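# Two robots unlatch power supplies and stage the tote

## Task

r1 begins in the work room and r2 in the store room, which holds the tote; the connecting door is locked but a service window stands open. Free both power supplies from their cages on the work bench (each is held by a latch that opens when its green lever is worked) and place both entirely within the tote. The tote must finish resting on the staging bench with none of it sticking out past the bench edge. Release everything and back the robots away at the end. Neither robot may tip over or be left leaning.

## Robot and tools

Robots: r1 and r2 are identical Hello Robot Stretch 4 units. Each has an omni-wheel base, a lift that slides up a mast, one telescoping arm that reaches forward, a three-joint wrist (yaw, pitch, roll) and a two-finger gripper. Both are about 1.6 m tall, and the base rim lies within 0.23 m of the base origin. Each robot has four cameras: <name>_head_camera, <name>_head_left_camera, <name>_head_right_camera and <name>_wrist_camera.

Frames: each robot reports in its own base frame. The origin is on the floor under the base centre, with x ahead, y to the left and z up. hand_pose is the pinch point between the open fingertips, given in that frame; the printed value may be slightly off. Odometry is measured from where the base stood when the scene began. Because each robot uses its own frame, only images, lidar_m and wrist_depth_mm show where the two robots are relative to each other.

execute_actions(actions, cameras): actions is a list holding one action, or none. An empty list simply reports state and images. An action is an object keyed "r1" and/or "r2". Under each key you may give:
- "base": exactly one relative move, measured from the base's last reported position.
  - translate_m: straight drive in metres, -2 to 2, positive forward.
  - strafe_m: sideways move in metres, -2 to 2, positive to the left.
  - rotate_rad: turn in place in radians, -3.2 to 3.2, positive counter-clockwise seen from above.
- "joints": absolute targets keyed by joint name. These are not offsets.
  - lift_m: 0 to 1.2.
  - arm_m: 0 to 0.55.
  - wrist_yaw_rad: -1.134 to 4.276. 0 points ahead, positive turns left, 3.14 is folded back, and above 3.4 the arm may block it.
  - wrist_pitch_rad: -1.117 to 4.259. 0 is level and 1.57 points down.
  - wrist_roll_rad: -1.117 to 4.259. Positive turns clockwise as seen from behind the gripper.
  - gripper_m: -0.038 to 0.141, the fingertip gap in metres. Values below 0 press the tips together.
- "pace": "slow", "default", "fast" or "max". The base drives at up to 0.1, 0.3, 0.4 or 0.6 m/s and turns at up to 1, 2, 3 or 4 rad/s. A raised lift lowers these caps.
- "contact_limits": {"arm_m": 0 to 0.75}, which sets how hard the arm may push before it stops. The default is 0.5.
- "end_of_arm": "enable_torque", sent on its own. It re-powers wrist or gripper motors that have shut off.

All motions in one action start together. A single action runs at most 15 s. A joint target outside its range is clipped, and the result says so. Any other bad value or an unknown key rejects the whole call. A joint or robot you leave out may still be pushing toward an earlier target. cameras is a list of names, or "all". Left out or null means all, and [] means none. The images come back in the order given by the "pictures" line.

wait(seconds 0 to 10) lets the simulation run on and returns the same report. zoom_image(camera, region [x0,y0,x1,y1] in pixels, at most 504x504) magnifies part of a camera's latest full image. read_manual(section "licences") only returns licence texts. finished_scene(scene) ends the scene and reports success, and it cannot be undone. If a result reports a stop, later calls in the same reply are skipped.

Reading results:
- base_status and joint_status: "done" means the target was reached; for the base it means the wheels turned fully, even if they slipped. "off_target" means the part rested short and may still be pushing. "contact_stop_at_<key>" means it hit something; the part holds or goes slack and drops its target. "limit_stop_at_<name>" means a built-in guard stopped it. "limit_stop_at_tilt" means the robot leans over 6 degrees, leaving lift, arm and wheels slack until the lean eases. "limit_stop_at_own_body" means the robot is about to hit itself. "torque_fault" means a wrist or gripper motor went limp and needs enable_torque.
- on_its_own lists things not commanded in this call; "held at" there is the target being held.
- base_odometry counts wheel turns. If turned_by_wheels and turned_by_imu differ by more than about 0.1 rad, the base bumped something or slipped.
- base_tilt is in degrees, positive when leaning forward or right.
- motor_effort is given in percent, with the peak in brackets; wheel effort is positive for a right turn. A firm grip shows as a clear change in gripper effort.
- lidar_m has 12 sectors of 30 degrees, counter-clockwise from straight ahead. "-" means nothing seen, or something nearer than 0.25 m. Glass, clear plastic and thin legs may be missed.
- wrist_depth_mm is a 7x7 grid of depths in mm (100 to 2000), read from the top left.
- The camera calibration lines give K and T_world_to_cam in each robot's base frame. They are approximate.

Gripping: command a gripper_m below the object's width. Squeezing harder pulls the object toward the wrist, and opening pushes it away. Neither the gripper reading nor "done" proves the object is held. If the fingertips snag on a surface, raise the lift. To unfold the wrist at the start, send lift_m 0.4 together with wrist_yaw_rad 0.

Avoid:
- Any base-to-base contact between the robots. Once they touch, a few more millimetres of driving counts as a hard press, which fails the run.
- Driving or turning while carrying more than 1 kg with arm_m above 0.2, especially at fast paces; this risks tipping.
- Strong pushes or pulls with a high gripper.
- Base or arm moves that jam the gripper, which cause torque faults.
- Dropping, slamming or knocking objects off, and hard hits.
If both robots carry the tote together, keep in mind that their travel can differ by up to 3 cm per metre. Loose objects may occasionally get nudged. Move objects through the open service window, since the door stays locked.

Each tool is called after ">>>" in YAML: its name, and indented under it one key for each argument.

## Session

>>> execute_actions:
  actions: []

Scene clock: 0.00 s.
r1.base_odometry: x=+0.000 y=+0.000 heading=+0.000 (m, m, rad; r1's odometry frame)
r1.turned_by_wheels: +0.000 (rad since the last result)
r1.turned_by_imu: +0.000 (rad since the last result)
r1.base_tilt: forward=+0.0 right=-0.3 (deg)
r1.lidar_m: 1.58 1.24 1.20 1.20 1.51 1.41 1.41 1.86 3.10 0.93 0.76 3.30
r1.base_status: not commanded
r1.joint_positions: lift_m=+0.231 arm_m=+0.001 wrist_yaw_rad=+3.044 wrist_pitch_rad=-0.013 wrist_roll_rad=+0.012 gripper_m=+0.057
r1.joint_status: not commanded
r1.motor_effort: lift_m=+21 arm_m=+0 wrist_yaw_rad=-1 wrist_pitch_rad=-6 wrist_roll_rad=-2 gripper_m=-3 wheel_0=+0 wheel_1=+0 wheel_2=+0 (%)
r1.hand_pose: x=-0.1067 y=+0.1152 z=+0.4126 quat_wxyz=(+0.049, +0.007, +0.005, +0.999) (m; r1's base frame)
r1.wrist_depth_mm: 114 136 1618 1499 1397 1308 1255 / 109 137 1618 1537 1397 1308 1255 / 116 138 1618 1499 1430 1336 1281 / 135 257 1576 1499 1430 1336 1255 / 1921 1708 1618 1537 1397 1397 1281 / 1255 1229 197 1205 196 1308 1281 / 904 878 960 - 960 891 904
r2.base_odometry: x=+0.000 y=+0.000 heading=+0.000 (m, m, rad; r2's odometry frame)
r2.turned_by_wheels: +0.000 (rad since the last result)
r2.turned_by_imu: +0.000 (rad since the last result)
r2.base_tilt: forward=+0.1 right=-0.2 (deg)
r2.lidar_m: 1.24 1.62 3.91 1.27 1.69 3.10 1.21 0.86 0.82 0.86 1.18 1.15
r2.base_status: not commanded
r2.joint_positions: lift_m=+0.227 arm_m=+0.002 wrist_yaw_rad=+3.208 wrist_pitch_rad=+0.012 wrist_roll_rad=+0.012 gripper_m=+0.057
r2.joint_status: not commanded
r2.motor_effort: lift_m=+20 arm_m=+0 wrist_yaw_rad=+0 wrist_pitch_rad=-7 wrist_roll_rad=-3 gripper_m=-3 wheel_0=-1 wheel_1=+0 wheel_2=+0 (%)
r2.hand_pose: x=-0.1211 y=+0.0680 z=+0.4013 quat_wxyz=(-0.033, -0.006, +0.006, +0.999) (m; r2's base frame)
r2.wrist_depth_mm: - 137 234 1756 - - - / - 110 136 1756 - - - / - 112 137 1756 - - - / - 127 154 1708 - - - / 191 946 1229 1756 - - - / 209 976 195 1464 202 1366 1308 / 208 931 991 108 1008 878 917
pictures: r1_head_camera, r1_head_left_camera, r1_head_right_camera, r1_wrist_camera, r2_head_camera, r2_head_left_camera, r2_head_right_camera, r2_wrist_camera
Images, in order (width x height): r1_head_camera 420x560, r1_head_left_camera 420x672, r1_head_right_camera 420x672, r1_wrist_camera 616x392, r2_head_camera 420x560, r2_head_left_camera 420x672, r2_head_right_camera 420x672, r2_wrist_camera 616x392.

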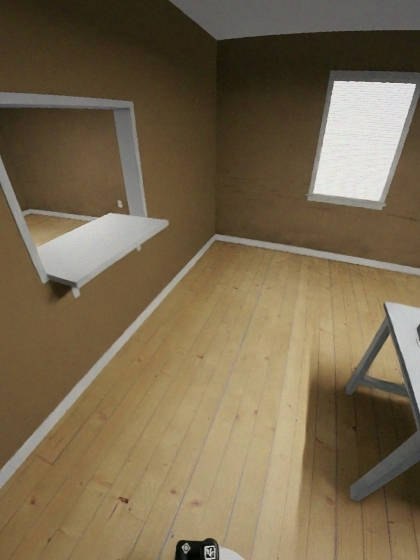

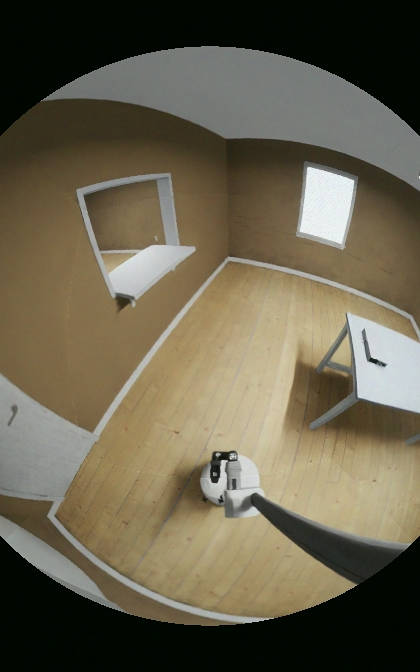

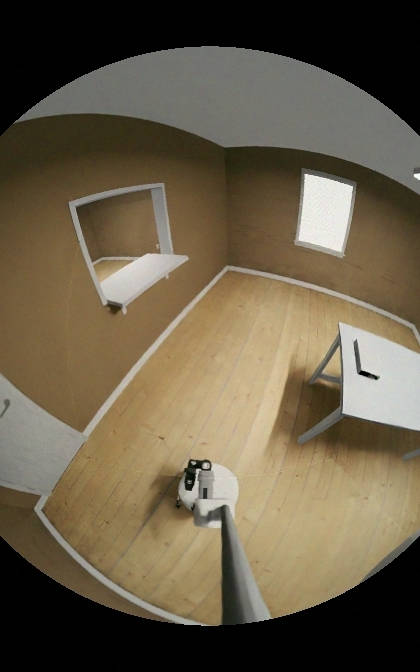

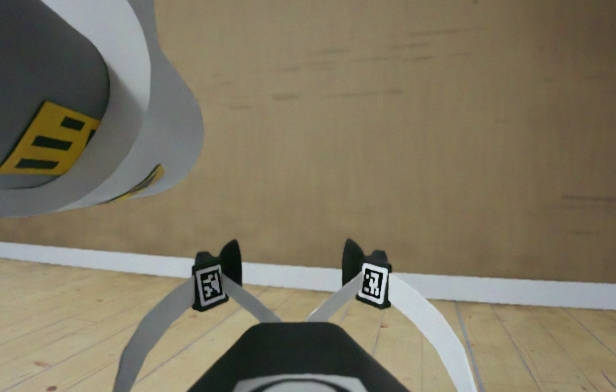

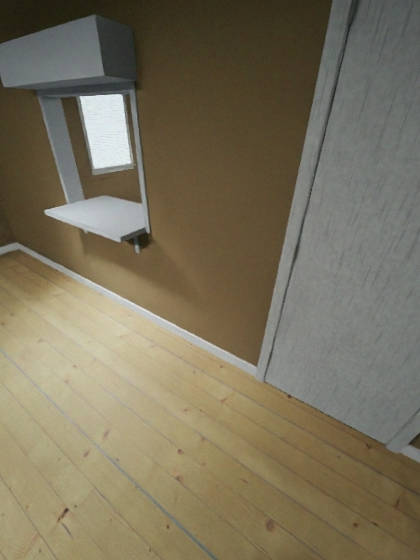

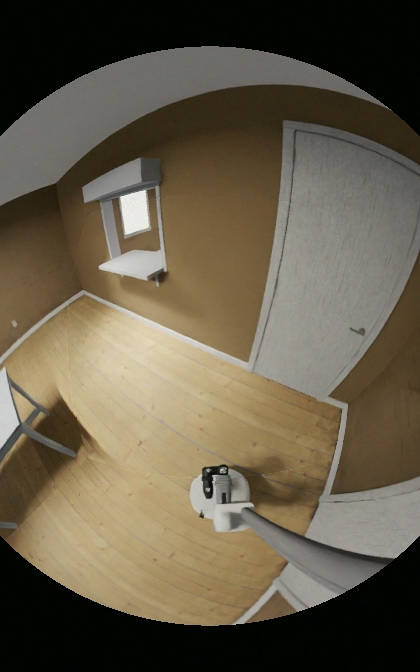

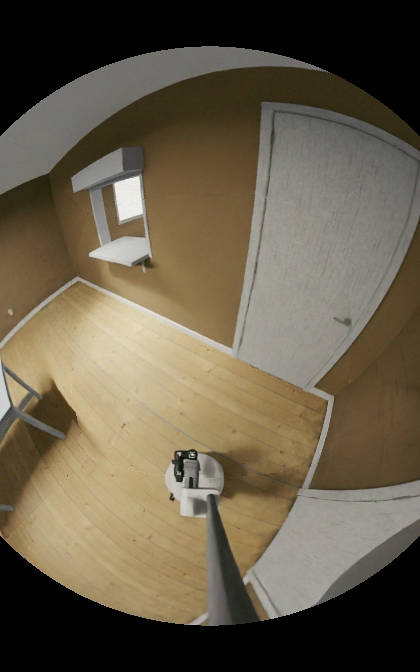

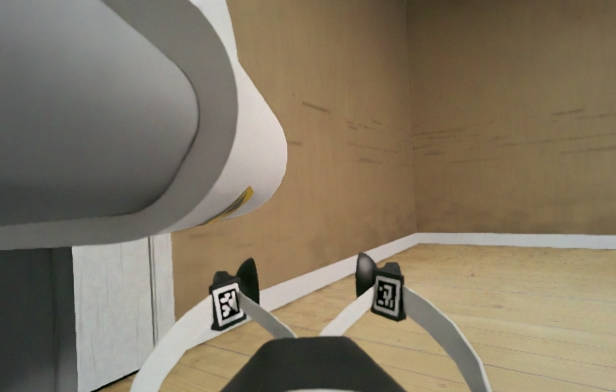

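Look around.

>>> execute_actions:
  actions:
    - {"r1":{"base":{"rotate_rad":-1.2},"pace":"fast"},"r2":{"base":{"rotate_rad":1.6},"pace":"fast"}}
  cameras: ["r1_head_camera","r1_head_left_camera","r2_head_camera","r2_head_left_camera"]

Scene clock: 1.87 s.
r1.base_odometry: x=+0.000 y=+0.000 heading=-1.200 (m, m, rad; r1's odometry frame)
r1.turned_by_wheels: -1.200 (rad since the last result)
r1.turned_by_imu: -1.215 (rad since the last result)
r1.base_tilt: forward=+0.0 right=-0.3 (deg)
r1.lidar_m: 0.78 1.03 2.36 1.23 1.18 1.20 1.40 1.43 1.43 1.68 2.95 1.19
r1.base_status: done
r1.joint_positions: lift_m=+0.231 arm_m=+0.001 wrist_yaw_rad=+3.043 wrist_pitch_rad=-0.013 wrist_roll_rad=+0.012 gripper_m=+0.057
r1.joint_status: not commanded
r1.motor_effort: lift_m=+21(20) arm_m=+0(0) wrist_yaw_rad=+0(1) wrist_pitch_rad=-8(7) wrist_roll_rad=-2(2) gripper_m=-1(3) wheel_0=+1(7) wheel_1=+0(6) wheel_2=+0(7) (%)
r1.hand_pose: x=-0.1067 y=+0.1153 z=+0.4126 quat_wxyz=(+0.049, +0.007, +0.005, +0.999) (m; r1's base frame)
r1.wrist_depth_mm: 114 136 1808 1499 1255 1098 991 / 110 137 1808 1499 1281 1118 1025 / 116 138 1756 1537 1281 1138 991 / 135 256 1808 1499 1281 1138 991 / 1308 1537 1708 1499 1205 1138 1008 / 1255 1281 198 1229 197 1118 1008 / 904 904 960 - 960 891 904
r2.base_odometry: x=+0.000 y=+0.000 heading=+1.599 (m, m, rad; r2's odometry frame)
r2.turned_by_wheels: +1.599 (rad since the last result)
r2.turned_by_imu: +1.614 (rad since the last result)
r2.base_tilt: forward=+0.1 right=-0.2 (deg)
r2.lidar_m: 1.27 1.68 3.03 1.20 0.86 0.81 0.84 1.23 1.17 1.27 1.64 1.94
r2.base_status: done
r2.joint_positions: lift_m=+0.227 arm_m=+0.002 wrist_yaw_rad=+3.208 wrist_pitch_rad=+0.012 wrist_roll_rad=+0.012 gripper_m=+0.057
r2.joint_status: not commanded
r2.motor_effort: lift_m=+20(20) arm_m=-1(0) wrist_yaw_rad=+0(0) wrist_pitch_rad=-7(6) wrist_roll_rad=-3(2) gripper_m=-3(2) wheel_0=-4(11) wheel_1=-1(10) wheel_2=-2(11) (%)
r2.hand_pose: x=-0.1211 y=+0.0680 z=+0.4013 quat_wxyz=(-0.033, -0.006, +0.006, +0.999) (m; r2's base frame)
r2.wrist_depth_mm: - 138 234 1060 891 778 699 / - 110 136 1060 904 788 707 / - 112 137 1025 904 788 707 / - 127 154 1060 891 788 707 / 192 1308 1308 1078 891 798 715 / 210 1308 195 1078 202 788 715 / 208 976 1008 108 891 778 723
pictures: r1_head_camera, r1_head_left_camera, r2_head_camera, r2_head_left_camera
Images, in order (width x height): r1_head_camera 420x560, r1_head_left_camera 420x672, r2_head_camera 420x560, r2_head_left_camera 420x672.

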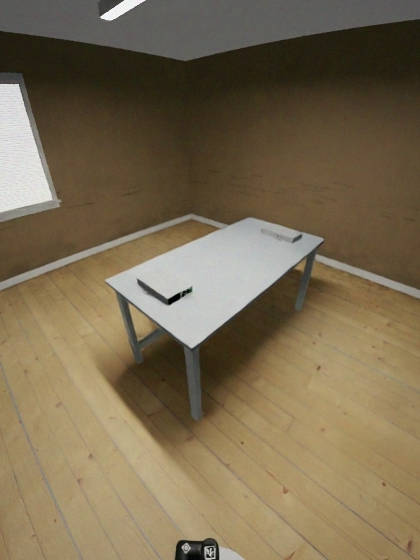

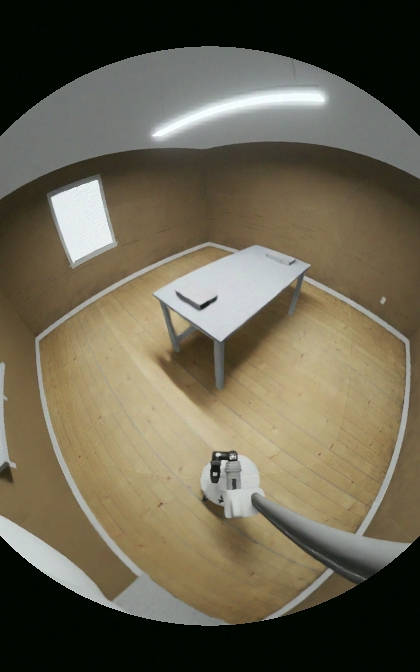

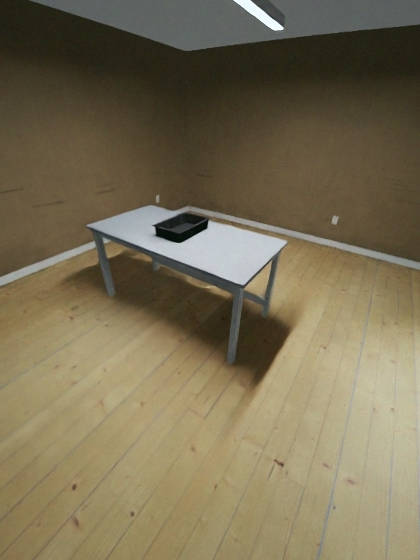

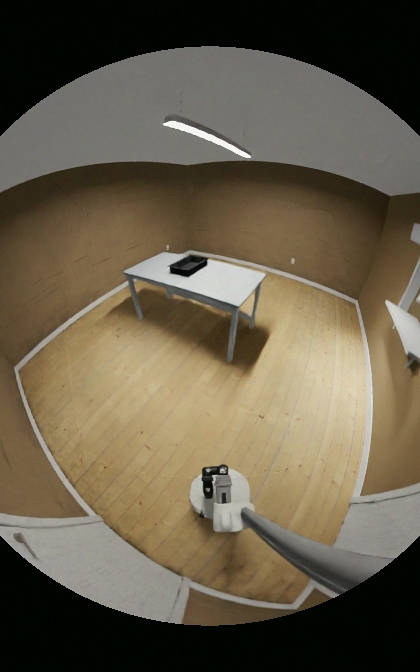

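>>> zoom_image:
  camera: "r1_head_camera"
  region: [100, 200, 340, 360]

>>> zoom_image:
  camera: "r1_head_camera"
  region: [130, 260, 210, 320]

Region (100, 200, 340, 360) of r1_head_camera's 420x560 image, scaled by 2.100, with more detail than that image has.

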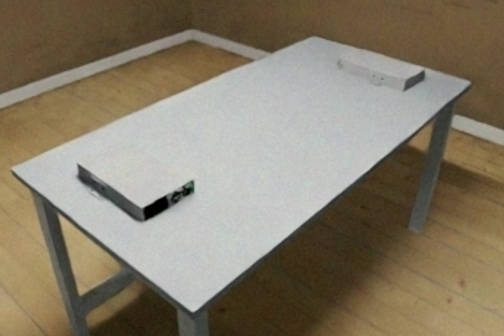

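Region (130, 260, 210, 320) of r1_head_camera's 420x560 image, scaled by 6.300, with more detail than that image has; it fills the top 378 rows of this view, and the rest is white.

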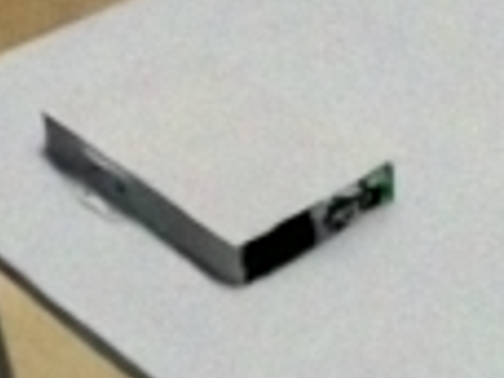

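>>> execute_actions:
  actions:
    - {"r1":{"base":{"rotate_rad":0.785},"joints":{"lift_m":0.8,"wrist_yaw_rad":0,"wrist_pitch_rad":0.4},"pace":"fast"},"r2":{"base":{"rotate_rad":-2.13},"pace":"fast"}}
  cameras: []

>>> execute_actions:
  actions:
    - {"r1":{"base":{"strafe_m":-0.67},"joints":{"arm_m":0.15},"pace":"fast"},"r2":{"base":{"strafe_m":1.85},"joints":{"lift_m":0.95,"wrist_yaw_rad":0,"wrist_pitch_rad":0.4},"pace":"max"}}
  cameras: ["r1_head_camera","r1_wrist_camera","r2_head_camera"]

Scene clock: 5.80 s.
r1.base_odometry: x=+0.000 y=+0.000 heading=-0.415 (m, m, rad; r1's odometry frame)
r1.turned_by_wheels: +0.785 (rad since the last result)
r1.turned_by_imu: +0.795 (rad since the last result)
r1.base_tilt: forward=-0.1 right=-0.3 (deg)
r1.lidar_m: 3.29 1.39 1.23 1.20 1.20 1.48 1.41 1.49 2.06 3.10 0.80 0.77
r1.base_status: done
r1.joint_positions: lift_m=+0.800 arm_m=+0.001 wrist_yaw_rad=+0.000 wrist_pitch_rad=+0.402 wrist_roll_rad=+0.012 gripper_m=+0.057
r1.joint_status: all done
r1.motor_effort: lift_m=+23(24) arm_m=+0(0) wrist_yaw_rad=-3(8) wrist_pitch_rad=-7(6) wrist_roll_rad=-2(1) gripper_m=-2(1) wheel_0=-1(4) wheel_1=+0(8) wheel_2=+0(7) (%)
r1.hand_pose: x=+0.4374 y=-0.0873 z=+0.8652 quat_wxyz=(+0.980, +0.006, +0.200, -0.001) (m; r1's base frame)
r1.wrist_depth_mm: 1921 - - - - - - / 1863 - - - - - - / 1983 - - - - 866 723 / 1863 - - - - - 609 / 1618 1618 1708 1661 1661 1661 1618 / 1366 1308 197 1336 197 1336 1308 / 1118 1118 1182 - 1182 1182 615
r2.base_odometry: x=+0.000 y=+0.000 heading=-0.530 (m, m, rad; r2's odometry frame)
r2.turned_by_wheels: -2.129 (rad since the last result)
r2.turned_by_imu: -2.148 (rad since the last result)
r2.base_tilt: forward=+0.1 right=-0.2 (deg)
r2.lidar_m: 1.15 1.22 1.63 3.90 1.28 1.66 3.14 1.23 0.85 0.81 0.86 1.19
r2.base_status: done
r2.joint_positions: lift_m=+0.227 arm_m=+0.002 wrist_yaw_rad=+3.208 wrist_pitch_rad=+0.012 wrist_roll_rad=+0.012 gripper_m=+0.057
r2.joint_status: not commanded
r2.motor_effort: lift_m=+20(20) arm_m=+0(1) wrist_yaw_rad=+0(0) wrist_pitch_rad=-7(6) wrist_roll_rad=-3(2) gripper_m=-3(2) wheel_0=+3(12) wheel_1=+1(11) wheel_2=+3(9) (%)
r2.hand_pose: x=-0.1211 y=+0.0680 z=+0.4013 quat_wxyz=(-0.033, -0.006, +0.006, +0.999) (m; r2's base frame)
r2.wrist_depth_mm: - 138 234 - - - - / - 110 136 - - - - / - 112 137 - - - 1921 / - 127 154 - - - - / 191 1576 - - - - - / 209 1464 195 1430 202 1366 1308 / 208 991 1008 108 1008 878 917
pictures: none
No camera images: the call's "cameras" was empty. Leave "cameras" out to get every camera's image.

Scene clock: 10.23 s.
r1.base_odometry: x=-0.270 y=-0.613 heading=-0.415 (m, m, rad; r1's odometry frame)
r1.turned_by_wheels: +0.000 (rad since the last result)
r1.turned_by_imu: +0.003 (rad since the last result)
r1.base_tilt: forward=+0.0 right=-0.4 (deg)
r1.lidar_m: 0.54 0.59 1.82 1.86 1.93 1.49 1.41 1.50 2.09 2.43 0.82 0.58
r1.base_status: done
r1.joint_positions: lift_m=+0.800 arm_m=+0.148 wrist_yaw_rad=+0.000 wrist_pitch_rad=+0.402 wrist_roll_rad=+0.012 gripper_m=+0.057
r1.joint_status: all done
r1.motor_effort: lift_m=+22(23) arm_m=+9(7) wrist_yaw_rad=-2(3) wrist_pitch_rad=-6(6) wrist_roll_rad=+0(1) gripper_m=-1(3) wheel_0=+0(7) wheel_1=+1(6) wheel_2=+0(2) (%)
r1.hand_pose: x=+0.5848 y=-0.0874 z=+0.8652 quat_wxyz=(+0.980, +0.006, +0.200, -0.001) (m; r1's base frame)
r1.wrist_depth_mm: - - - - - - - / - - - - - - - / - - 640 654 750 768 798 / - 549 512 504 525 535 544 / 1618 397 399 407 407 410 407 / 319 322 196 319 197 332 330 / 271 271 283 - 290 277 286
r2.base_odometry: x=+0.935 y=+1.596 heading=-0.530 (m, m, rad; r2's odometry frame)
r2.turned_by_wheels: +0.000 (rad since the last result)
r2.turned_by_imu: +0.003 (rad since the last result)
r2.base_tilt: forward=+0.1 right=-0.2 (deg)
r2.lidar_m: 0.97 1.04 1.74 2.05 2.12 2.95 0.49 0.52 0.74 2.67 1.73 1.03
r2.base_status: done
r2.joint_positions: lift_m=+0.950 arm_m=+0.002 wrist_yaw_rad=+0.000 wrist_pitch_rad=+0.402 wrist_roll_rad=+0.012 gripper_m=+0.057
r2.joint_status: all done
r2.motor_effort: lift_m=+21(24) arm_m=-1(0) wrist_yaw_rad=-1(6) wrist_pitch_rad=-6(5) wrist_roll_rad=-2(3) gripper_m=-2(3) wheel_0=+3(17) wheel_1=-2(15) wheel_2=+0(1) (%)
r2.hand_pose: x=+0.4381 y=-0.0873 z=+1.0152 quat_wxyz=(+0.980, +0.006, +0.200, -0.001) (m; r2's base frame)
r2.wrist_depth_mm: 854 - - - - 904 878 / 891 960 - - - 946 931 / 960 960 1025 976 931 946 991 / 1008 1025 1025 1042 1042 1060 1060 / 1078 1078 1098 1098 1078 1118 1118 / 1160 1182 195 1160 202 1205 1182 / 1229 1229 1255 108 1255 1281 1281
pictures: r1_head_camera, r1_wrist_camera, r2_head_camera
camera_calibration (this result's frames):
r1_wrist_camera: T_world_to_cam=[[-0.0343174, -0.9994, 0.00471831, -0.0793487], [-0.428397, 0.0104446, -0.90353, 1.07912], [0.902939, -0.0330281, -0.428498, 0.0682021], [0, 0, 0, 1]] pos_world=[0.397987, -0.0883195, 1.00462]
Images, in order (width x height): r1_head_camera 420x560, r1_wrist_camera 616x392, r2_head_camera 420x560.

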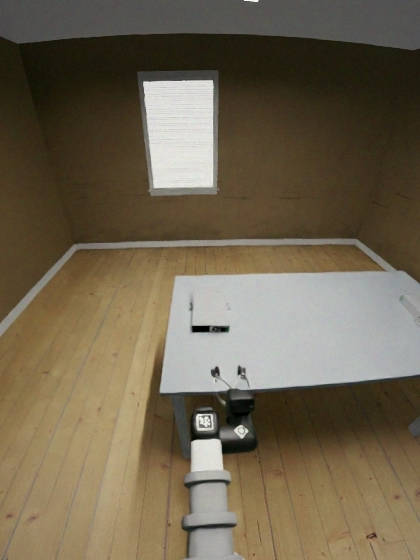

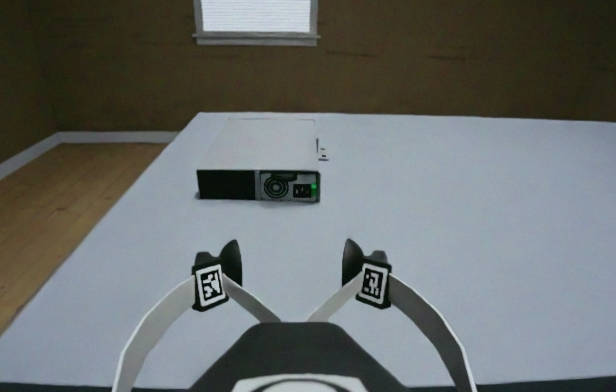

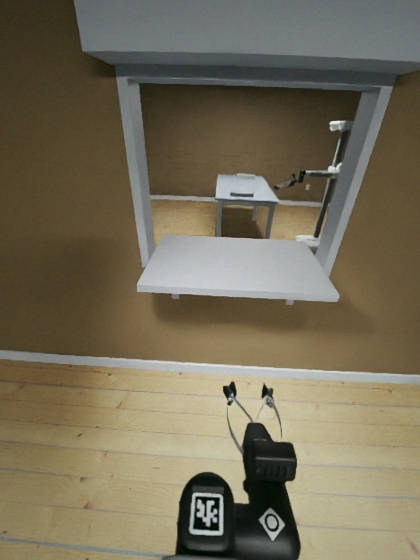

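>>> zoom_image:
  camera: "r1_wrist_camera"
  region: [240, 150, 340, 220]

Region (240, 150, 340, 220) of r1_wrist_camera's 616x392 image, scaled by 5.040; it fills the top 353 rows of this view, and the rest is white.

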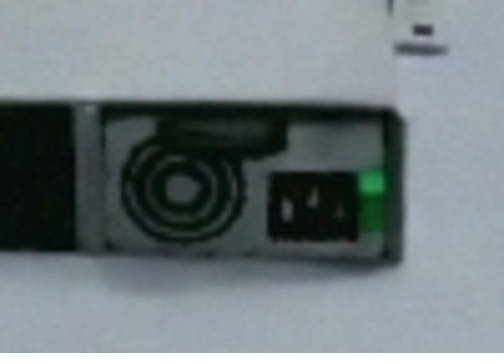

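>>> execute_actions:
  actions:
    - {"r1":{"base":{"translate_m":0.2},"joints":{"arm_m":0.13,"lift_m":0.78,"gripper_m":0.08,"wrist_pitch_rad":0.5},"pace":"fast"},"r2":{"base":{"strafe_m":-0.05}}}
  cameras: ["r1_head_camera","r1_wrist_camera"]

Scene clock: 12.27 s.
r1.base_odometry: x=-0.087 y=-0.694 heading=-0.415 (m, m, rad; r1's odometry frame)
r1.turned_by_wheels: +0.000 (rad since the last result)
r1.turned_by_imu: +0.000 (rad since the last result)
r1.base_tilt: forward=-0.1 right=-0.3 (deg)
r1.lidar_m: 0.36 0.37 1.72 1.87 1.92 1.68 1.62 1.69 2.40 1.36 0.50 0.38
r1.base_status: done
r1.joint_positions: lift_m=+0.780 arm_m=+0.132 wrist_yaw_rad=+0.000 wrist_pitch_rad=+0.502 wrist_roll_rad=+0.012 gripper_m=+0.080
r1.joint_status: all done
r1.motor_effort: lift_m=+19(21) arm_m=-9(11) wrist_yaw_rad=-1(1) wrist_pitch_rad=-5(6) wrist_roll_rad=+0(2) gripper_m=-1(2) wheel_0=-1(7) wheel_1=-1(7) wheel_2=+2(11) (%)
r1.hand_pose: x=+0.5554 y=-0.0874 z=+0.8196 quat_wxyz=(+0.969, +0.006, +0.248, -0.001) (m; r1's base frame)
r1.wrist_depth_mm: - - - - - - - / - - 723 - - - - / - 530 397 424 517 525 539 / 1708 364 334 324 397 399 402 / 304 310 314 319 309 322 324 / 258 251 248 258 251 270 270 / 224 224 233 - 236 230 232
r2.base_odometry: x=+0.910 y=+1.553 heading=-0.530 (m, m, rad; r2's odometry frame)
r2.turned_by_wheels: +0.000 (rad since the last result)
r2.turned_by_imu: +0.001 (rad since the last result)
r2.base_tilt: forward=+0.1 right=-0.2 (deg)
r2.lidar_m: 0.96 1.00 1.74 2.11 2.21 3.04 0.49 0.55 0.73 2.62 1.70 1.02
r2.base_status: done
r2.joint_positions: lift_m=+0.950 arm_m=+0.002 wrist_yaw_rad=+0.000 wrist_pitch_rad=+0.402 wrist_roll_rad=+0.012 gripper_m=+0.057
r2.joint_status: not commanded
r2.motor_effort: lift_m=+21(21) arm_m=-1(1) wrist_yaw_rad=-1(1) wrist_pitch_rad=-6(6) wrist_roll_rad=-1(1) gripper_m=-2(2) wheel_0=+3(11) wheel_1=-1(10) wheel_2=+0(2) (%)
r2.hand_pose: x=+0.4381 y=-0.0874 z=+1.0152 quat_wxyz=(+0.980, +0.006, +0.200, -0.001) (m; r2's base frame)
r2.wrist_depth_mm: 854 - - - - 891 878 / 904 - - - - 931 931 / 960 960 1025 976 946 946 991 / 1008 1025 1025 1025 1042 1042 1042 / 1078 1098 1098 1098 1118 1098 1138 / 1160 1160 195 1160 202 1182 1205 / 1229 1229 1255 108 1255 1281 1281
pictures: r1_head_camera, r1_wrist_camera
camera_calibration (this result's frames):
r1_wrist_camera: T_world_to_cam=[[-0.0335818, -0.999403, 0.00811356, -0.0833099], [-0.516273, 0.0103954, -0.856361, 1.03544], [0.855766, -0.032947, -0.516314, 0.173375], [0, 0, 0, 1]] pos_world=[0.383402, -0.0883118, 0.9769]
Images, in order (width x height): r1_head_camera 420x560, r1_wrist_camera 616x392.

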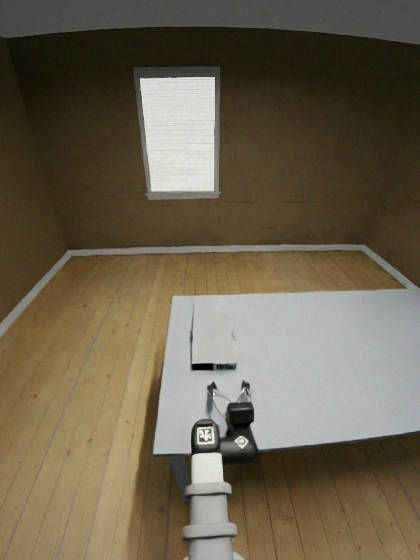

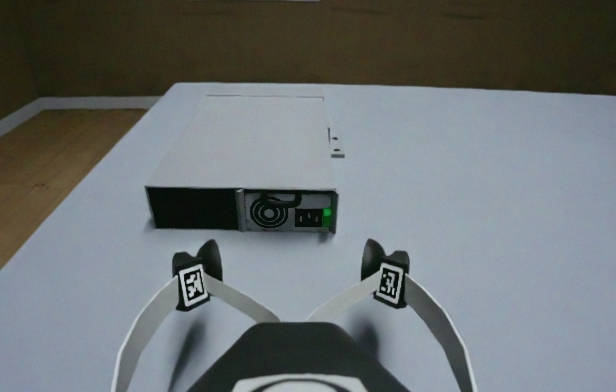

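>>> zoom_image:
  camera: "r1_wrist_camera"
  region: [220, 170, 360, 250]

>>> zoom_image:
  camera: "r1_head_camera"
  region: [180, 340, 270, 420]

Region (220, 170, 360, 250) of r1_wrist_camera's 616x392 image, scaled by 3.600; it fills the top 288 rows of this view, and the rest is white.

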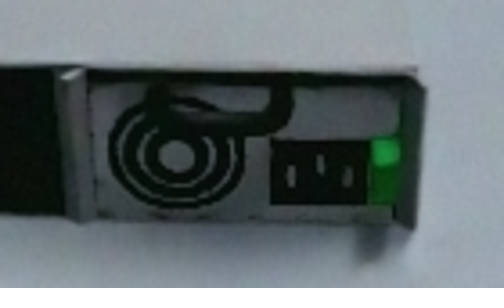

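Region (180, 340, 270, 420) of r1_head_camera's 420x560 image, scaled by 5.600, with more detail than that image has.

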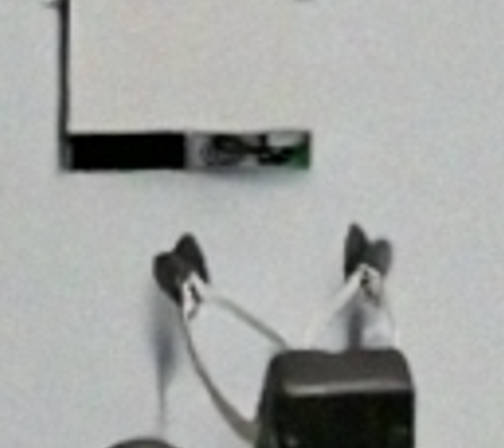

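>>> execute_actions:
  actions:
    - {"r1":{"joints":{"arm_m":0.19,"lift_m":0.758,"wrist_roll_rad":0.1}}}
  cameras: ["r1_head_camera","r1_wrist_camera"]

Scene clock: 14.33 s.
r1.base_odometry: x=-0.087 y=-0.694 heading=-0.415 (m, m, rad; r1's odometry frame)
r1.turned_by_wheels: +0.000 (rad since the last result)
r1.turned_by_imu: +0.000 (rad since the last result)
r1.base_tilt: forward=-0.1 right=-0.3 (deg)
r1.lidar_m: 0.36 0.37 1.72 1.87 1.94 1.68 1.61 1.71 2.36 1.33 0.51 0.36
r1.base_status: not commanded
r1.joint_positions: lift_m=+0.758 arm_m=+0.188 wrist_yaw_rad=+0.000 wrist_pitch_rad=+0.502 wrist_roll_rad=+0.100 gripper_m=+0.080
r1.joint_status: all done
r1.motor_effort: lift_m=+18(18) arm_m=+9(14) wrist_yaw_rad=-3(1) wrist_pitch_rad=-5(6) wrist_roll_rad=+1(0) gripper_m=-1(1) wheel_0=-1(1) wheel_1=-1(1) wheel_2=+2(2) (%)
r1.hand_pose: x=+0.6122 y=-0.0874 z=+0.7977 quat_wxyz=(+0.967, +0.048, +0.248, -0.012) (m; r1's base frame)
r1.wrist_depth_mm: - - - - - - - / - - - 597 627 609 597 / - 484 351 364 439 430 421 / 1708 304 273 264 338 330 327 / 296 285 268 270 268 270 266 / 245 236 225 230 219 229 225 / 212 208 213 - 206 196 196
r2.base_odometry: x=+0.910 y=+1.553 heading=-0.530 (m, m, rad; r2's odometry frame)
r2.turned_by_wheels: +0.000 (rad since the last result)
r2.turned_by_imu: +0.001 (rad since the last result)
r2.base_tilt: forward=+0.1 right=-0.2 (deg)
r2.lidar_m: 0.96 1.03 1.72 2.11 2.18 3.02 0.47 0.57 0.73 2.63 1.71 1.04
r2.base_status: not commanded
r2.joint_positions: lift_m=+0.950 arm_m=+0.002 wrist_yaw_rad=+0.000 wrist_pitch_rad=+0.402 wrist_roll_rad=+0.012 gripper_m=+0.057
r2.joint_status: not commanded
r2.motor_effort: lift_m=+21(21) arm_m=-1(0) wrist_yaw_rad=-1(1) wrist_pitch_rad=-6(6) wrist_roll_rad=-3(3) gripper_m=-3(2) wheel_0=+3(3) wheel_1=-1(1) wheel_2=+0(0) (%)
r2.hand_pose: x=+0.4381 y=-0.0874 z=+1.0152 quat_wxyz=(+0.980, +0.006, +0.200, -0.001) (m; r2's base frame)
r2.wrist_depth_mm: 854 - - - - 891 878 / 904 - - - - 931 931 / 960 976 1042 976 917 960 976 / 1008 1025 1025 1025 1025 1042 1060 / 1078 1098 1098 1098 1078 1098 1118 / 1160 1160 195 1160 202 1182 1205 / 1255 1205 1229 108 1255 1281 1281
pictures: r1_head_camera, r1_wrist_camera
camera_calibration (this result's frames):
r1_wrist_camera: T_world_to_cam=[[-0.0758117, -0.994738, -0.0689085, 0.00648074], [-0.514054, 0.0982062, -0.852117, 1.04889], [0.854401, -0.0291778, -0.518794, 0.116585], [0, 0, 0, 1]] pos_world=[0.440066, -0.0931589, 0.954706]
Images, in order (width x height): r1_head_camera 420x560, r1_wrist_camera 616x392.

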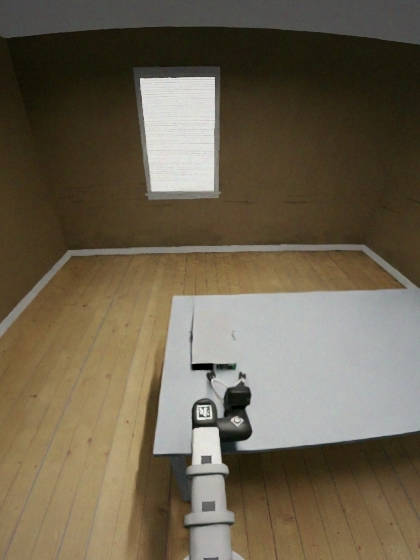

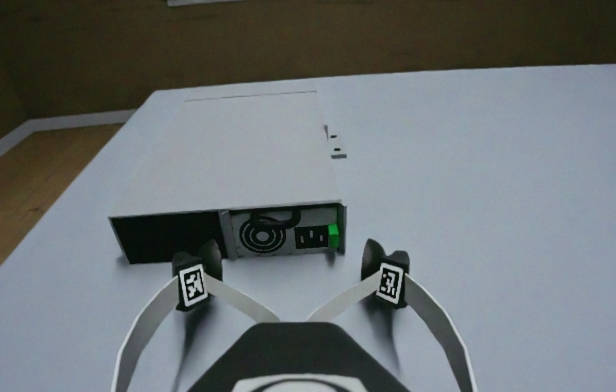

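>>> zoom_image:
  camera: "r1_wrist_camera"
  region: [160, 180, 430, 320]

>>> zoom_image:
  camera: "r1_head_camera"
  region: [190, 345, 260, 405]

Region (160, 180, 430, 320) of r1_wrist_camera's 616x392 image, scaled by 1.867; it fills the top 261 rows of this view, and the rest is white.

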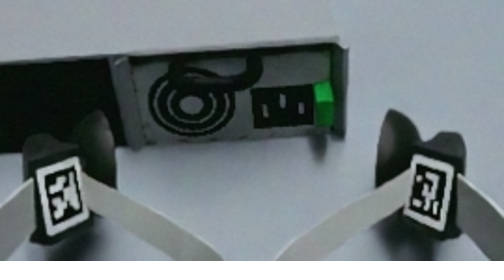

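Region (190, 345, 260, 405) of r1_head_camera's 420x560 image, scaled by 7.200, with more detail than that image has; it fills the top 432 rows of this view, and the rest is white.

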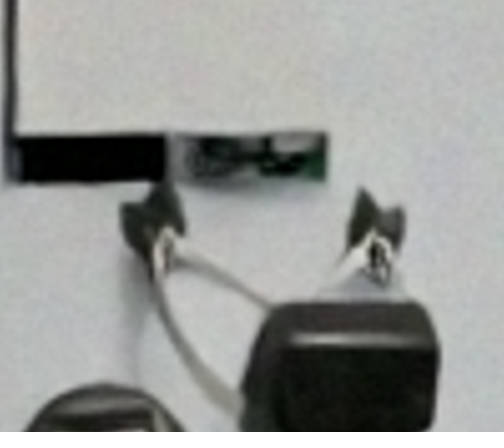

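>>> execute_actions:
  actions:
    - {"r1":{"joints":{"arm_m":0.21,"gripper_m":0.068},"pace":"slow","contact_limits":{"arm_m":0.1}}}
  cameras: ["r1_head_camera","r1_wrist_camera"]

>>> zoom_image:
  camera: "r1_wrist_camera"
  region: [160, 180, 430, 320]

>>> zoom_image:
  camera: "r1_head_camera"
  region: [190, 345, 260, 405]

Scene clock: 15.87 s.
r1.base_odometry: x=-0.087 y=-0.694 heading=-0.415 (m, m, rad; r1's odometry frame)
r1.turned_by_wheels: +0.000 (rad since the last result)
r1.turned_by_imu: +0.000 (rad since the last result)
r1.base_tilt: forward=+0.0 right=-0.3 (deg)
r1.lidar_m: 0.34 0.40 1.73 1.87 1.91 1.67 1.61 1.70 2.39 1.38 0.53 0.38
r1.base_status: not commanded
r1.joint_positions: lift_m=+0.758 arm_m=+0.208 wrist_yaw_rad=+0.000 wrist_pitch_rad=+0.502 wrist_roll_rad=+0.100 gripper_m=+0.068
r1.joint_status: all done
r1.motor_effort: lift_m=+18(18) arm_m=+9(11) wrist_yaw_rad=-2(3) wrist_pitch_rad=-5(6) wrist_roll_rad=+1(1) gripper_m=-3(2) wheel_0=-1(1) wheel_1=-2(1) wheel_2=+2(2) (%)
r1.contact_limits: arm_m 0.1
r1.hand_pose: x=+0.6322 y=-0.0874 z=+0.7977 quat_wxyz=(+0.967, +0.048, +0.248, -0.012) (m; r1's base frame)
r1.wrist_depth_mm: - - - - - - - / - - - 647 627 603 597 / - 484 353 362 439 427 421 / 1756 289 268 264 342 332 329 / 296 271 244 252 266 270 265 / 245 242 226 231 217 229 224 / 211 208 212 - 206 196 196
r2.base_odometry: x=+0.910 y=+1.553 heading=-0.530 (m, m, rad; r2's odometry frame)
r2.turned_by_wheels: +0.000 (rad since the last result)
r2.turned_by_imu: +0.000 (rad since the last result)
r2.base_tilt: forward=+0.1 right=-0.2 (deg)
r2.lidar_m: 0.97 0.99 1.73 2.10 2.22 3.03 0.49 0.54 0.73 2.63 1.71 1.03
r2.base_status: not commanded
r2.joint_positions: lift_m=+0.950 arm_m=+0.002 wrist_yaw_rad=+0.000 wrist_pitch_rad=+0.402 wrist_roll_rad=+0.012 gripper_m=+0.057
r2.joint_status: not commanded
r2.motor_effort: lift_m=+21(21) arm_m=+0(1) wrist_yaw_rad=-1(1) wrist_pitch_rad=-6(6) wrist_roll_rad=-4(4) gripper_m=-2(2) wheel_0=+3(3) wheel_1=-1(1) wheel_2=+0(0) (%)
r2.hand_pose: x=+0.4381 y=-0.0874 z=+1.0152 quat_wxyz=(+0.980, +0.006, +0.200, -0.001) (m; r2's base frame)
r2.wrist_depth_mm: 866 - - - - 891 878 / 904 - - - - 931 917 / 946 960 1025 976 946 960 991 / 1008 1008 1025 1042 1042 1060 1060 / 1078 1098 1098 1098 1098 1118 1118 / 1160 1160 195 1160 202 1205 1205 / 1255 1229 1255 108 1255 1255 1281
pictures: r1_head_camera, r1_wrist_camera
camera_calibration (this result's frames):
r1_wrist_camera: T_world_to_cam=[[-0.0758154, -0.994738, -0.0689084, 0.00799718], [-0.514054, 0.098208, -0.852117, 1.05916], [0.854401, -0.029181, -0.518794, 0.09951], [0, 0, 0, 1]] pos_world=[0.460051, -0.0931592, 0.954706]
Images, in order (width x height): r1_head_camera 420x560, r1_wrist_camera 616x392.

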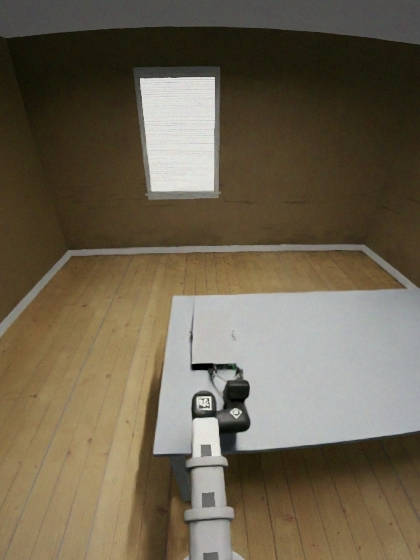

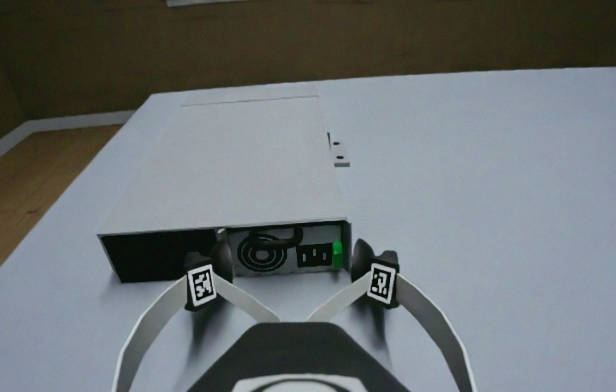

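Region (160, 180, 430, 320) of r1_wrist_camera's 616x392 image, scaled by 1.867; it fills the top 261 rows of this view, and the rest is white.

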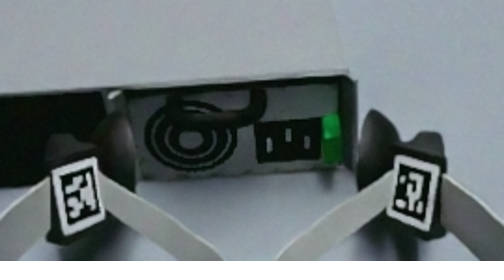

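Region (190, 345, 260, 405) of r1_head_camera's 420x560 image, scaled by 7.200, with more detail than that image has; it fills the top 432 rows of this view, and the rest is white.

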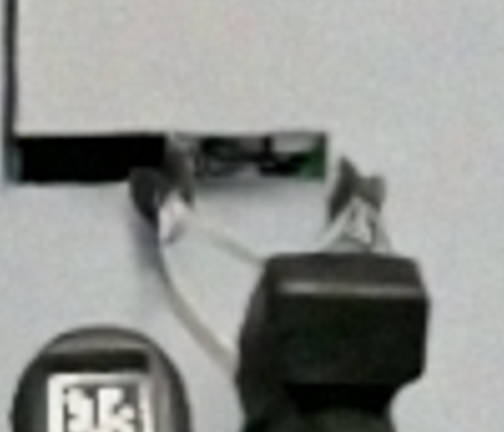

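>>> execute_actions:
  actions:
    - {"r1":{"joints":{"arm_m":0.22,"lift_m":0.763,"wrist_roll_rad":0.18},"pace":"slow","contact_limits":{"arm_m":0.1}}}
  cameras: ["r1_head_camera","r1_wrist_camera"]

>>> zoom_image:
  camera: "r1_wrist_camera"
  region: [160, 180, 430, 320]

>>> zoom_image:
  camera: "r1_head_camera"
  region: [190, 345, 260, 405]

Scene clock: 17.03 s.
r1.base_odometry: x=-0.087 y=-0.694 heading=-0.415 (m, m, rad; r1's odometry frame)
r1.turned_by_wheels: +0.000 (rad since the last result)
r1.turned_by_imu: +0.000 (rad since the last result)
r1.base_tilt: forward=-0.1 right=-0.4 (deg)
r1.lidar_m: 0.35 0.40 1.73 1.86 1.95 1.68 1.61 1.70 2.39 1.34 0.51 0.39
r1.base_status: not commanded
r1.joint_positions: lift_m=+0.763 arm_m=+0.217 wrist_yaw_rad=+0.001 wrist_pitch_rad=+0.508 wrist_roll_rad=+0.179 gripper_m=+0.068
r1.joint_status: all done
r1.on_its_own: wrist_pitch_rad is at rest, and its effort (-24) is outside its rest range (-23 to +23)
r1.motor_effort: lift_m=+22(23) arm_m=+15(13) wrist_yaw_rad=-2(6) wrist_pitch_rad=-24(24) wrist_roll_rad=+1(1) gripper_m=-1(3) wheel_0=+2(2) wheel_1=+1(1) wheel_2=-1(2) (%)
r1.contact_limits: arm_m 0.1
r1.hand_pose: x=+0.6404 y=-0.0873 z=+0.8008 quat_wxyz=(+0.964, +0.086, +0.250, -0.022) (m; r1's base frame)
r1.wrist_depth_mm: - - - - - - - / - - - 621 574 535 508 / - 544 362 366 418 397 377 / - 319 277 267 329 314 301 / 327 255 238 241 262 259 252 / 266 244 233 235 215 222 215 / 226 217 220 - 204 191 191
r2.base_odometry: x=+0.910 y=+1.553 heading=-0.530 (m, m, rad; r2's odometry frame)
r2.turned_by_wheels: +0.000 (rad since the last result)
r2.turned_by_imu: +0.000 (rad since the last result)
r2.base_tilt: forward=+0.1 right=-0.2 (deg)
r2.lidar_m: 0.94 1.02 1.73 2.10 2.20 3.03 0.48 0.56 0.75 2.59 1.69 1.02
r2.base_status: not commanded
r2.joint_positions: lift_m=+0.950 arm_m=+0.002 wrist_yaw_rad=+0.000 wrist_pitch_rad=+0.402 wrist_roll_rad=+0.012 gripper_m=+0.057
r2.joint_status: not commanded
r2.motor_effort: lift_m=+21(21) arm_m=+0(1) wrist_yaw_rad=-1(1) wrist_pitch_rad=-6(6) wrist_roll_rad=-3(0) gripper_m=-4(2) wheel_0=+3(3) wheel_1=-1(1) wheel_2=+0(0) (%)
r2.hand_pose: x=+0.4381 y=-0.0874 z=+1.0152 quat_wxyz=(+0.980, +0.006, +0.200, -0.001) (m; r2's base frame)
r2.wrist_depth_mm: 854 - - - - 891 878 / 904 - - - - 931 931 / 946 960 1025 976 931 960 976 / 1008 1025 1025 1025 1025 1042 1042 / 1078 1078 1098 1098 1098 1098 1118 / 1138 1160 195 1138 202 1182 1205 / 1255 1229 1255 108 1255 1281 1281
pictures: r1_head_camera, r1_wrist_camera
camera_calibration (this result's frames):
r1_wrist_camera: T_world_to_cam=[[-0.113914, -0.984019, -0.136859, 0.0886903], [-0.514132, 0.176264, -0.839404, 1.06271], [0.850113, -0.0252559, -0.525995, 0.102936], [0, 0, 0, 1]] pos_world=[0.468968, -0.0974446, 0.958322]
Images, in order (width x height): r1_head_camera 420x560, r1_wrist_camera 616x392.

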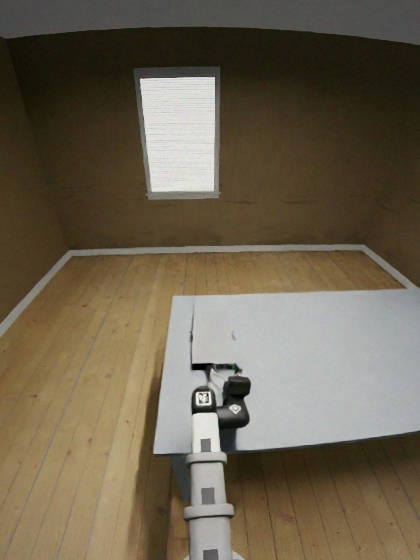

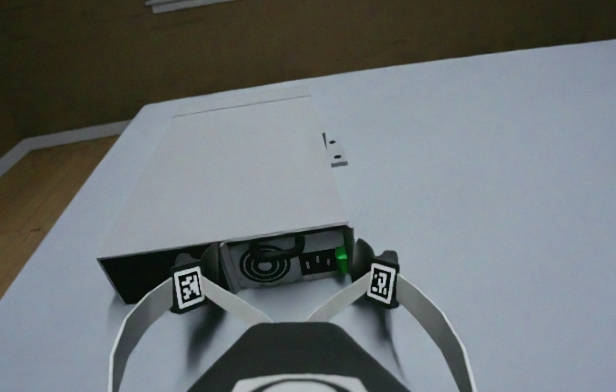

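Region (160, 180, 430, 320) of r1_wrist_camera's 616x392 image, scaled by 1.867; it fills the top 261 rows of this view, and the rest is white.

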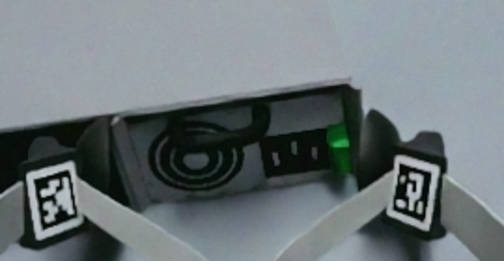

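Region (190, 345, 260, 405) of r1_head_camera's 420x560 image, scaled by 7.200, with more detail than that image has; it fills the top 432 rows of this view, and the rest is white.

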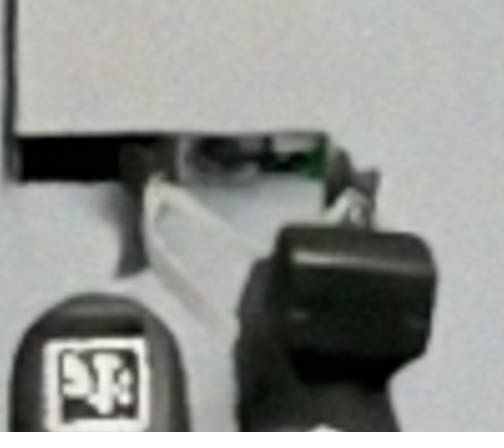

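>>> execute_actions:
  actions:
    - {"r1":{"joints":{"arm_m":0.203},"pace":"slow"}}
  cameras: []

>>> execute_actions:
  actions:
    - {"r1":{"base":{"strafe_m":-0.007},"joints":{"gripper_m":0.063},"pace":"slow"}}
  cameras: ["r1_head_camera","r1_wrist_camera"]

>>> zoom_image:
  camera: "r1_wrist_camera"
  region: [160, 180, 430, 320]

>>> zoom_image:
  camera: "r1_head_camera"
  region: [190, 345, 260, 405]

Scene clock: 21.67 s.
r1.base_odometry: x=-0.087 y=-0.694 heading=-0.415 (m, m, rad; r1's odometry frame)
r1.turned_by_wheels: +0.000 (rad since the last result)
r1.turned_by_imu: +0.000 (rad since the last result)
r1.base_tilt: forward=-0.1 right=-0.4 (deg)
r1.lidar_m: 0.35 0.38 1.74 1.85 1.93 1.67 1.62 1.71 2.38 1.35 0.52 0.38
r1.base_status: not commanded
r1.joint_positions: lift_m=+0.763 arm_m=+0.205 wrist_yaw_rad=+0.000 wrist_pitch_rad=+0.502 wrist_roll_rad=+0.180 gripper_m=+0.068
r1.joint_status: all done
r1.motor_effort: lift_m=+22(22) arm_m=-10(16) wrist_yaw_rad=-2(6) wrist_pitch_rad=-8(24) wrist_roll_rad=+1(3) gripper_m=+1(3) wheel_0=+1(2) wheel_1=+0(1) wheel_2=+0(1) (%)
r1.hand_pose: x=+0.6285 y=-0.0873 z=+0.8022 quat_wxyz=(+0.965, +0.087, +0.247, -0.022) (m; r1's base frame)
r1.wrist_depth_mm: - - - - - - - / - - - 640 591 544 521 / - 564 373 377 427 402 387 / - 329 283 273 334 317 307 / 338 281 249 257 264 264 256 / 268 259 235 236 218 224 218 / 229 220 223 - 206 193 191
r2.base_odometry: x=+0.910 y=+1.553 heading=-0.530 (m, m, rad; r2's odometry frame)
r2.turned_by_wheels: +0.000 (rad since the last result)
r2.turned_by_imu: +0.001 (rad since the last result)
r2.base_tilt: forward=+0.1 right=-0.2 (deg)
r2.lidar_m: 0.97 1.00 1.74 2.10 2.19 3.02 0.49 0.55 0.77 2.63 1.70 1.02
r2.base_status: not commanded
r2.joint_positions: lift_m=+0.950 arm_m=+0.002 wrist_yaw_rad=+0.000 wrist_pitch_rad=+0.402 wrist_roll_rad=+0.012 gripper_m=+0.057
r2.joint_status: not commanded
r2.motor_effort: lift_m=+21(21) arm_m=+0(0) wrist_yaw_rad=-1(0) wrist_pitch_rad=-6(6) wrist_roll_rad=+0(3) gripper_m=-2(3) wheel_0=+3(3) wheel_1=-1(1) wheel_2=+0(0) (%)
r2.hand_pose: x=+0.4381 y=-0.0874 z=+1.0152 quat_wxyz=(+0.980, +0.006, +0.200, -0.001) (m; r2's base frame)
r2.wrist_depth_mm: 854 - - - - 878 878 / 891 - - - - 931 931 / 960 960 1025 976 946 960 976 / 1008 1025 1042 1025 1025 1042 1042 / 1078 1098 1078 1098 1098 1118 1138 / 1160 1160 195 1182 202 1205 1182 / 1229 1229 1255 108 1255 1281 1255
pictures: none
No camera images: the call's "cameras" was empty. Leave "cameras" out to get every camera's image.

Scene clock: 22.43 s.
r1.base_odometry: x=-0.090 y=-0.700 heading=-0.415 (m, m, rad; r1's odometry frame)
r1.turned_by_wheels: +0.000 (rad since the last result)
r1.turned_by_imu: +0.000 (rad since the last result)
r1.base_tilt: forward=+0.0 right=-0.3 (deg)
r1.lidar_m: 0.36 0.38 1.73 1.88 1.95 1.68 1.61 1.70 2.39 1.34 0.53 0.38
r1.base_status: done
r1.joint_positions: lift_m=+0.763 arm_m=+0.205 wrist_yaw_rad=+0.000 wrist_pitch_rad=+0.502 wrist_roll_rad=+0.180 gripper_m=+0.063
r1.joint_status: all done
r1.motor_effort: lift_m=+22(22) arm_m=-9(9) wrist_yaw_rad=-3(3) wrist_pitch_rad=-7(7) wrist_roll_rad=-1(1) gripper_m=-2(1) wheel_0=+2(7) wheel_1=+1(3) wheel_2=+0(1) (%)
r1.hand_pose: x=+0.6284 y=-0.0874 z=+0.8022 quat_wxyz=(+0.965, +0.087, +0.247, -0.022) (m; r1's base frame)
r1.wrist_depth_mm: - - - - - - - / - - - 640 591 549 525 / - 535 373 392 430 404 389 / - 315 283 283 334 320 307 / 330 274 246 259 271 264 255 / 268 258 199 237 218 225 217 / 229 220 223 - 204 192 192
r2.base_odometry: x=+0.910 y=+1.553 heading=-0.530 (m, m, rad; r2's odometry frame)
r2.turned_by_wheels: +0.000 (rad since the last result)
r2.turned_by_imu: +0.000 (rad since the last result)
r2.base_tilt: forward=+0.1 right=-0.2 (deg)
r2.lidar_m: 0.97 1.01 1.72 2.10 2.19 3.02 0.49 0.55 0.74 2.62 1.72 1.01
r2.base_status: not commanded
r2.joint_positions: lift_m=+0.950 arm_m=+0.002 wrist_yaw_rad=+0.000 wrist_pitch_rad=+0.402 wrist_roll_rad=+0.012 gripper_m=+0.057
r2.joint_status: not commanded
r2.motor_effort: lift_m=+22(21) arm_m=+0(0) wrist_yaw_rad=-1(1) wrist_pitch_rad=-6(6) wrist_roll_rad=-1(0) gripper_m=-2(3) wheel_0=+3(3) wheel_1=-1(1) wheel_2=+0(0) (%)
r2.hand_pose: x=+0.4381 y=-0.0874 z=+1.0152 quat_wxyz=(+0.980, +0.006, +0.200, -0.001) (m; r2's base frame)
r2.wrist_depth_mm: 854 - - - - 891 878 / 904 - - - - 931 931 / 946 960 1025 991 931 960 991 / 1025 1008 1008 1025 1042 1042 1042 / 1078 1098 1098 1098 1098 1098 1098 / 1160 1160 195 1160 202 1182 1205 / 1255 1229 1229 108 1281 1281 1255
pictures: r1_head_camera, r1_wrist_camera
camera_calibration (this result's frames):
r1_wrist_camera: T_world_to_cam=[[-0.113843, -0.983828, -0.138287, 0.0885675], [-0.509114, 0.177297, -0.84224, 1.05701], [0.853137, -0.0254792, -0.521064, 0.108005], [0, 0, 0, 1]] pos_world=[0.456079, -0.0975178, 0.958783]
Images, in order (width x height): r1_head_camera 420x560, r1_wrist_camera 616x392.

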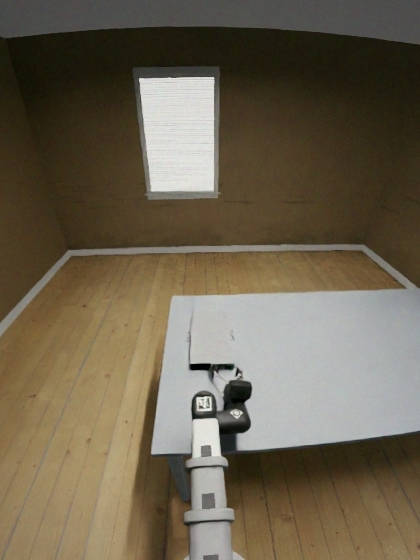

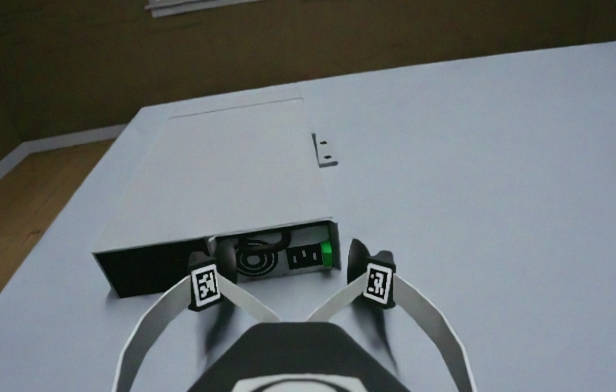

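Region (160, 180, 430, 320) of r1_wrist_camera's 616x392 image, scaled by 1.867; it fills the top 261 rows of this view, and the rest is white.

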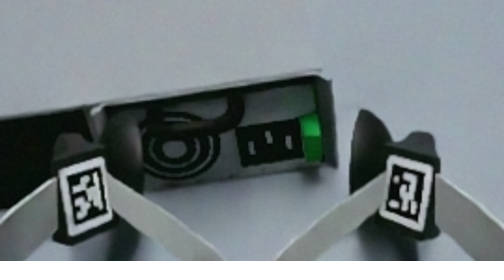

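Region (190, 345, 260, 405) of r1_head_camera's 420x560 image, scaled by 7.200, with more detail than that image has; it fills the top 432 rows of this view, and the rest is white.

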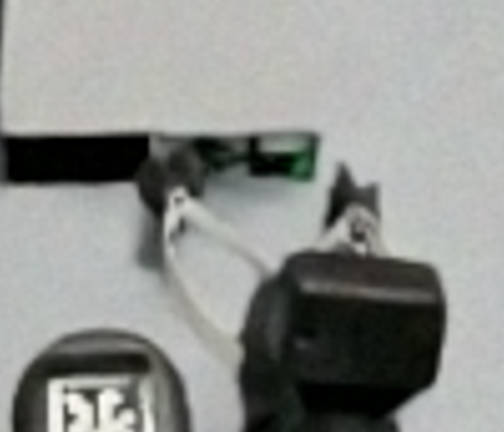

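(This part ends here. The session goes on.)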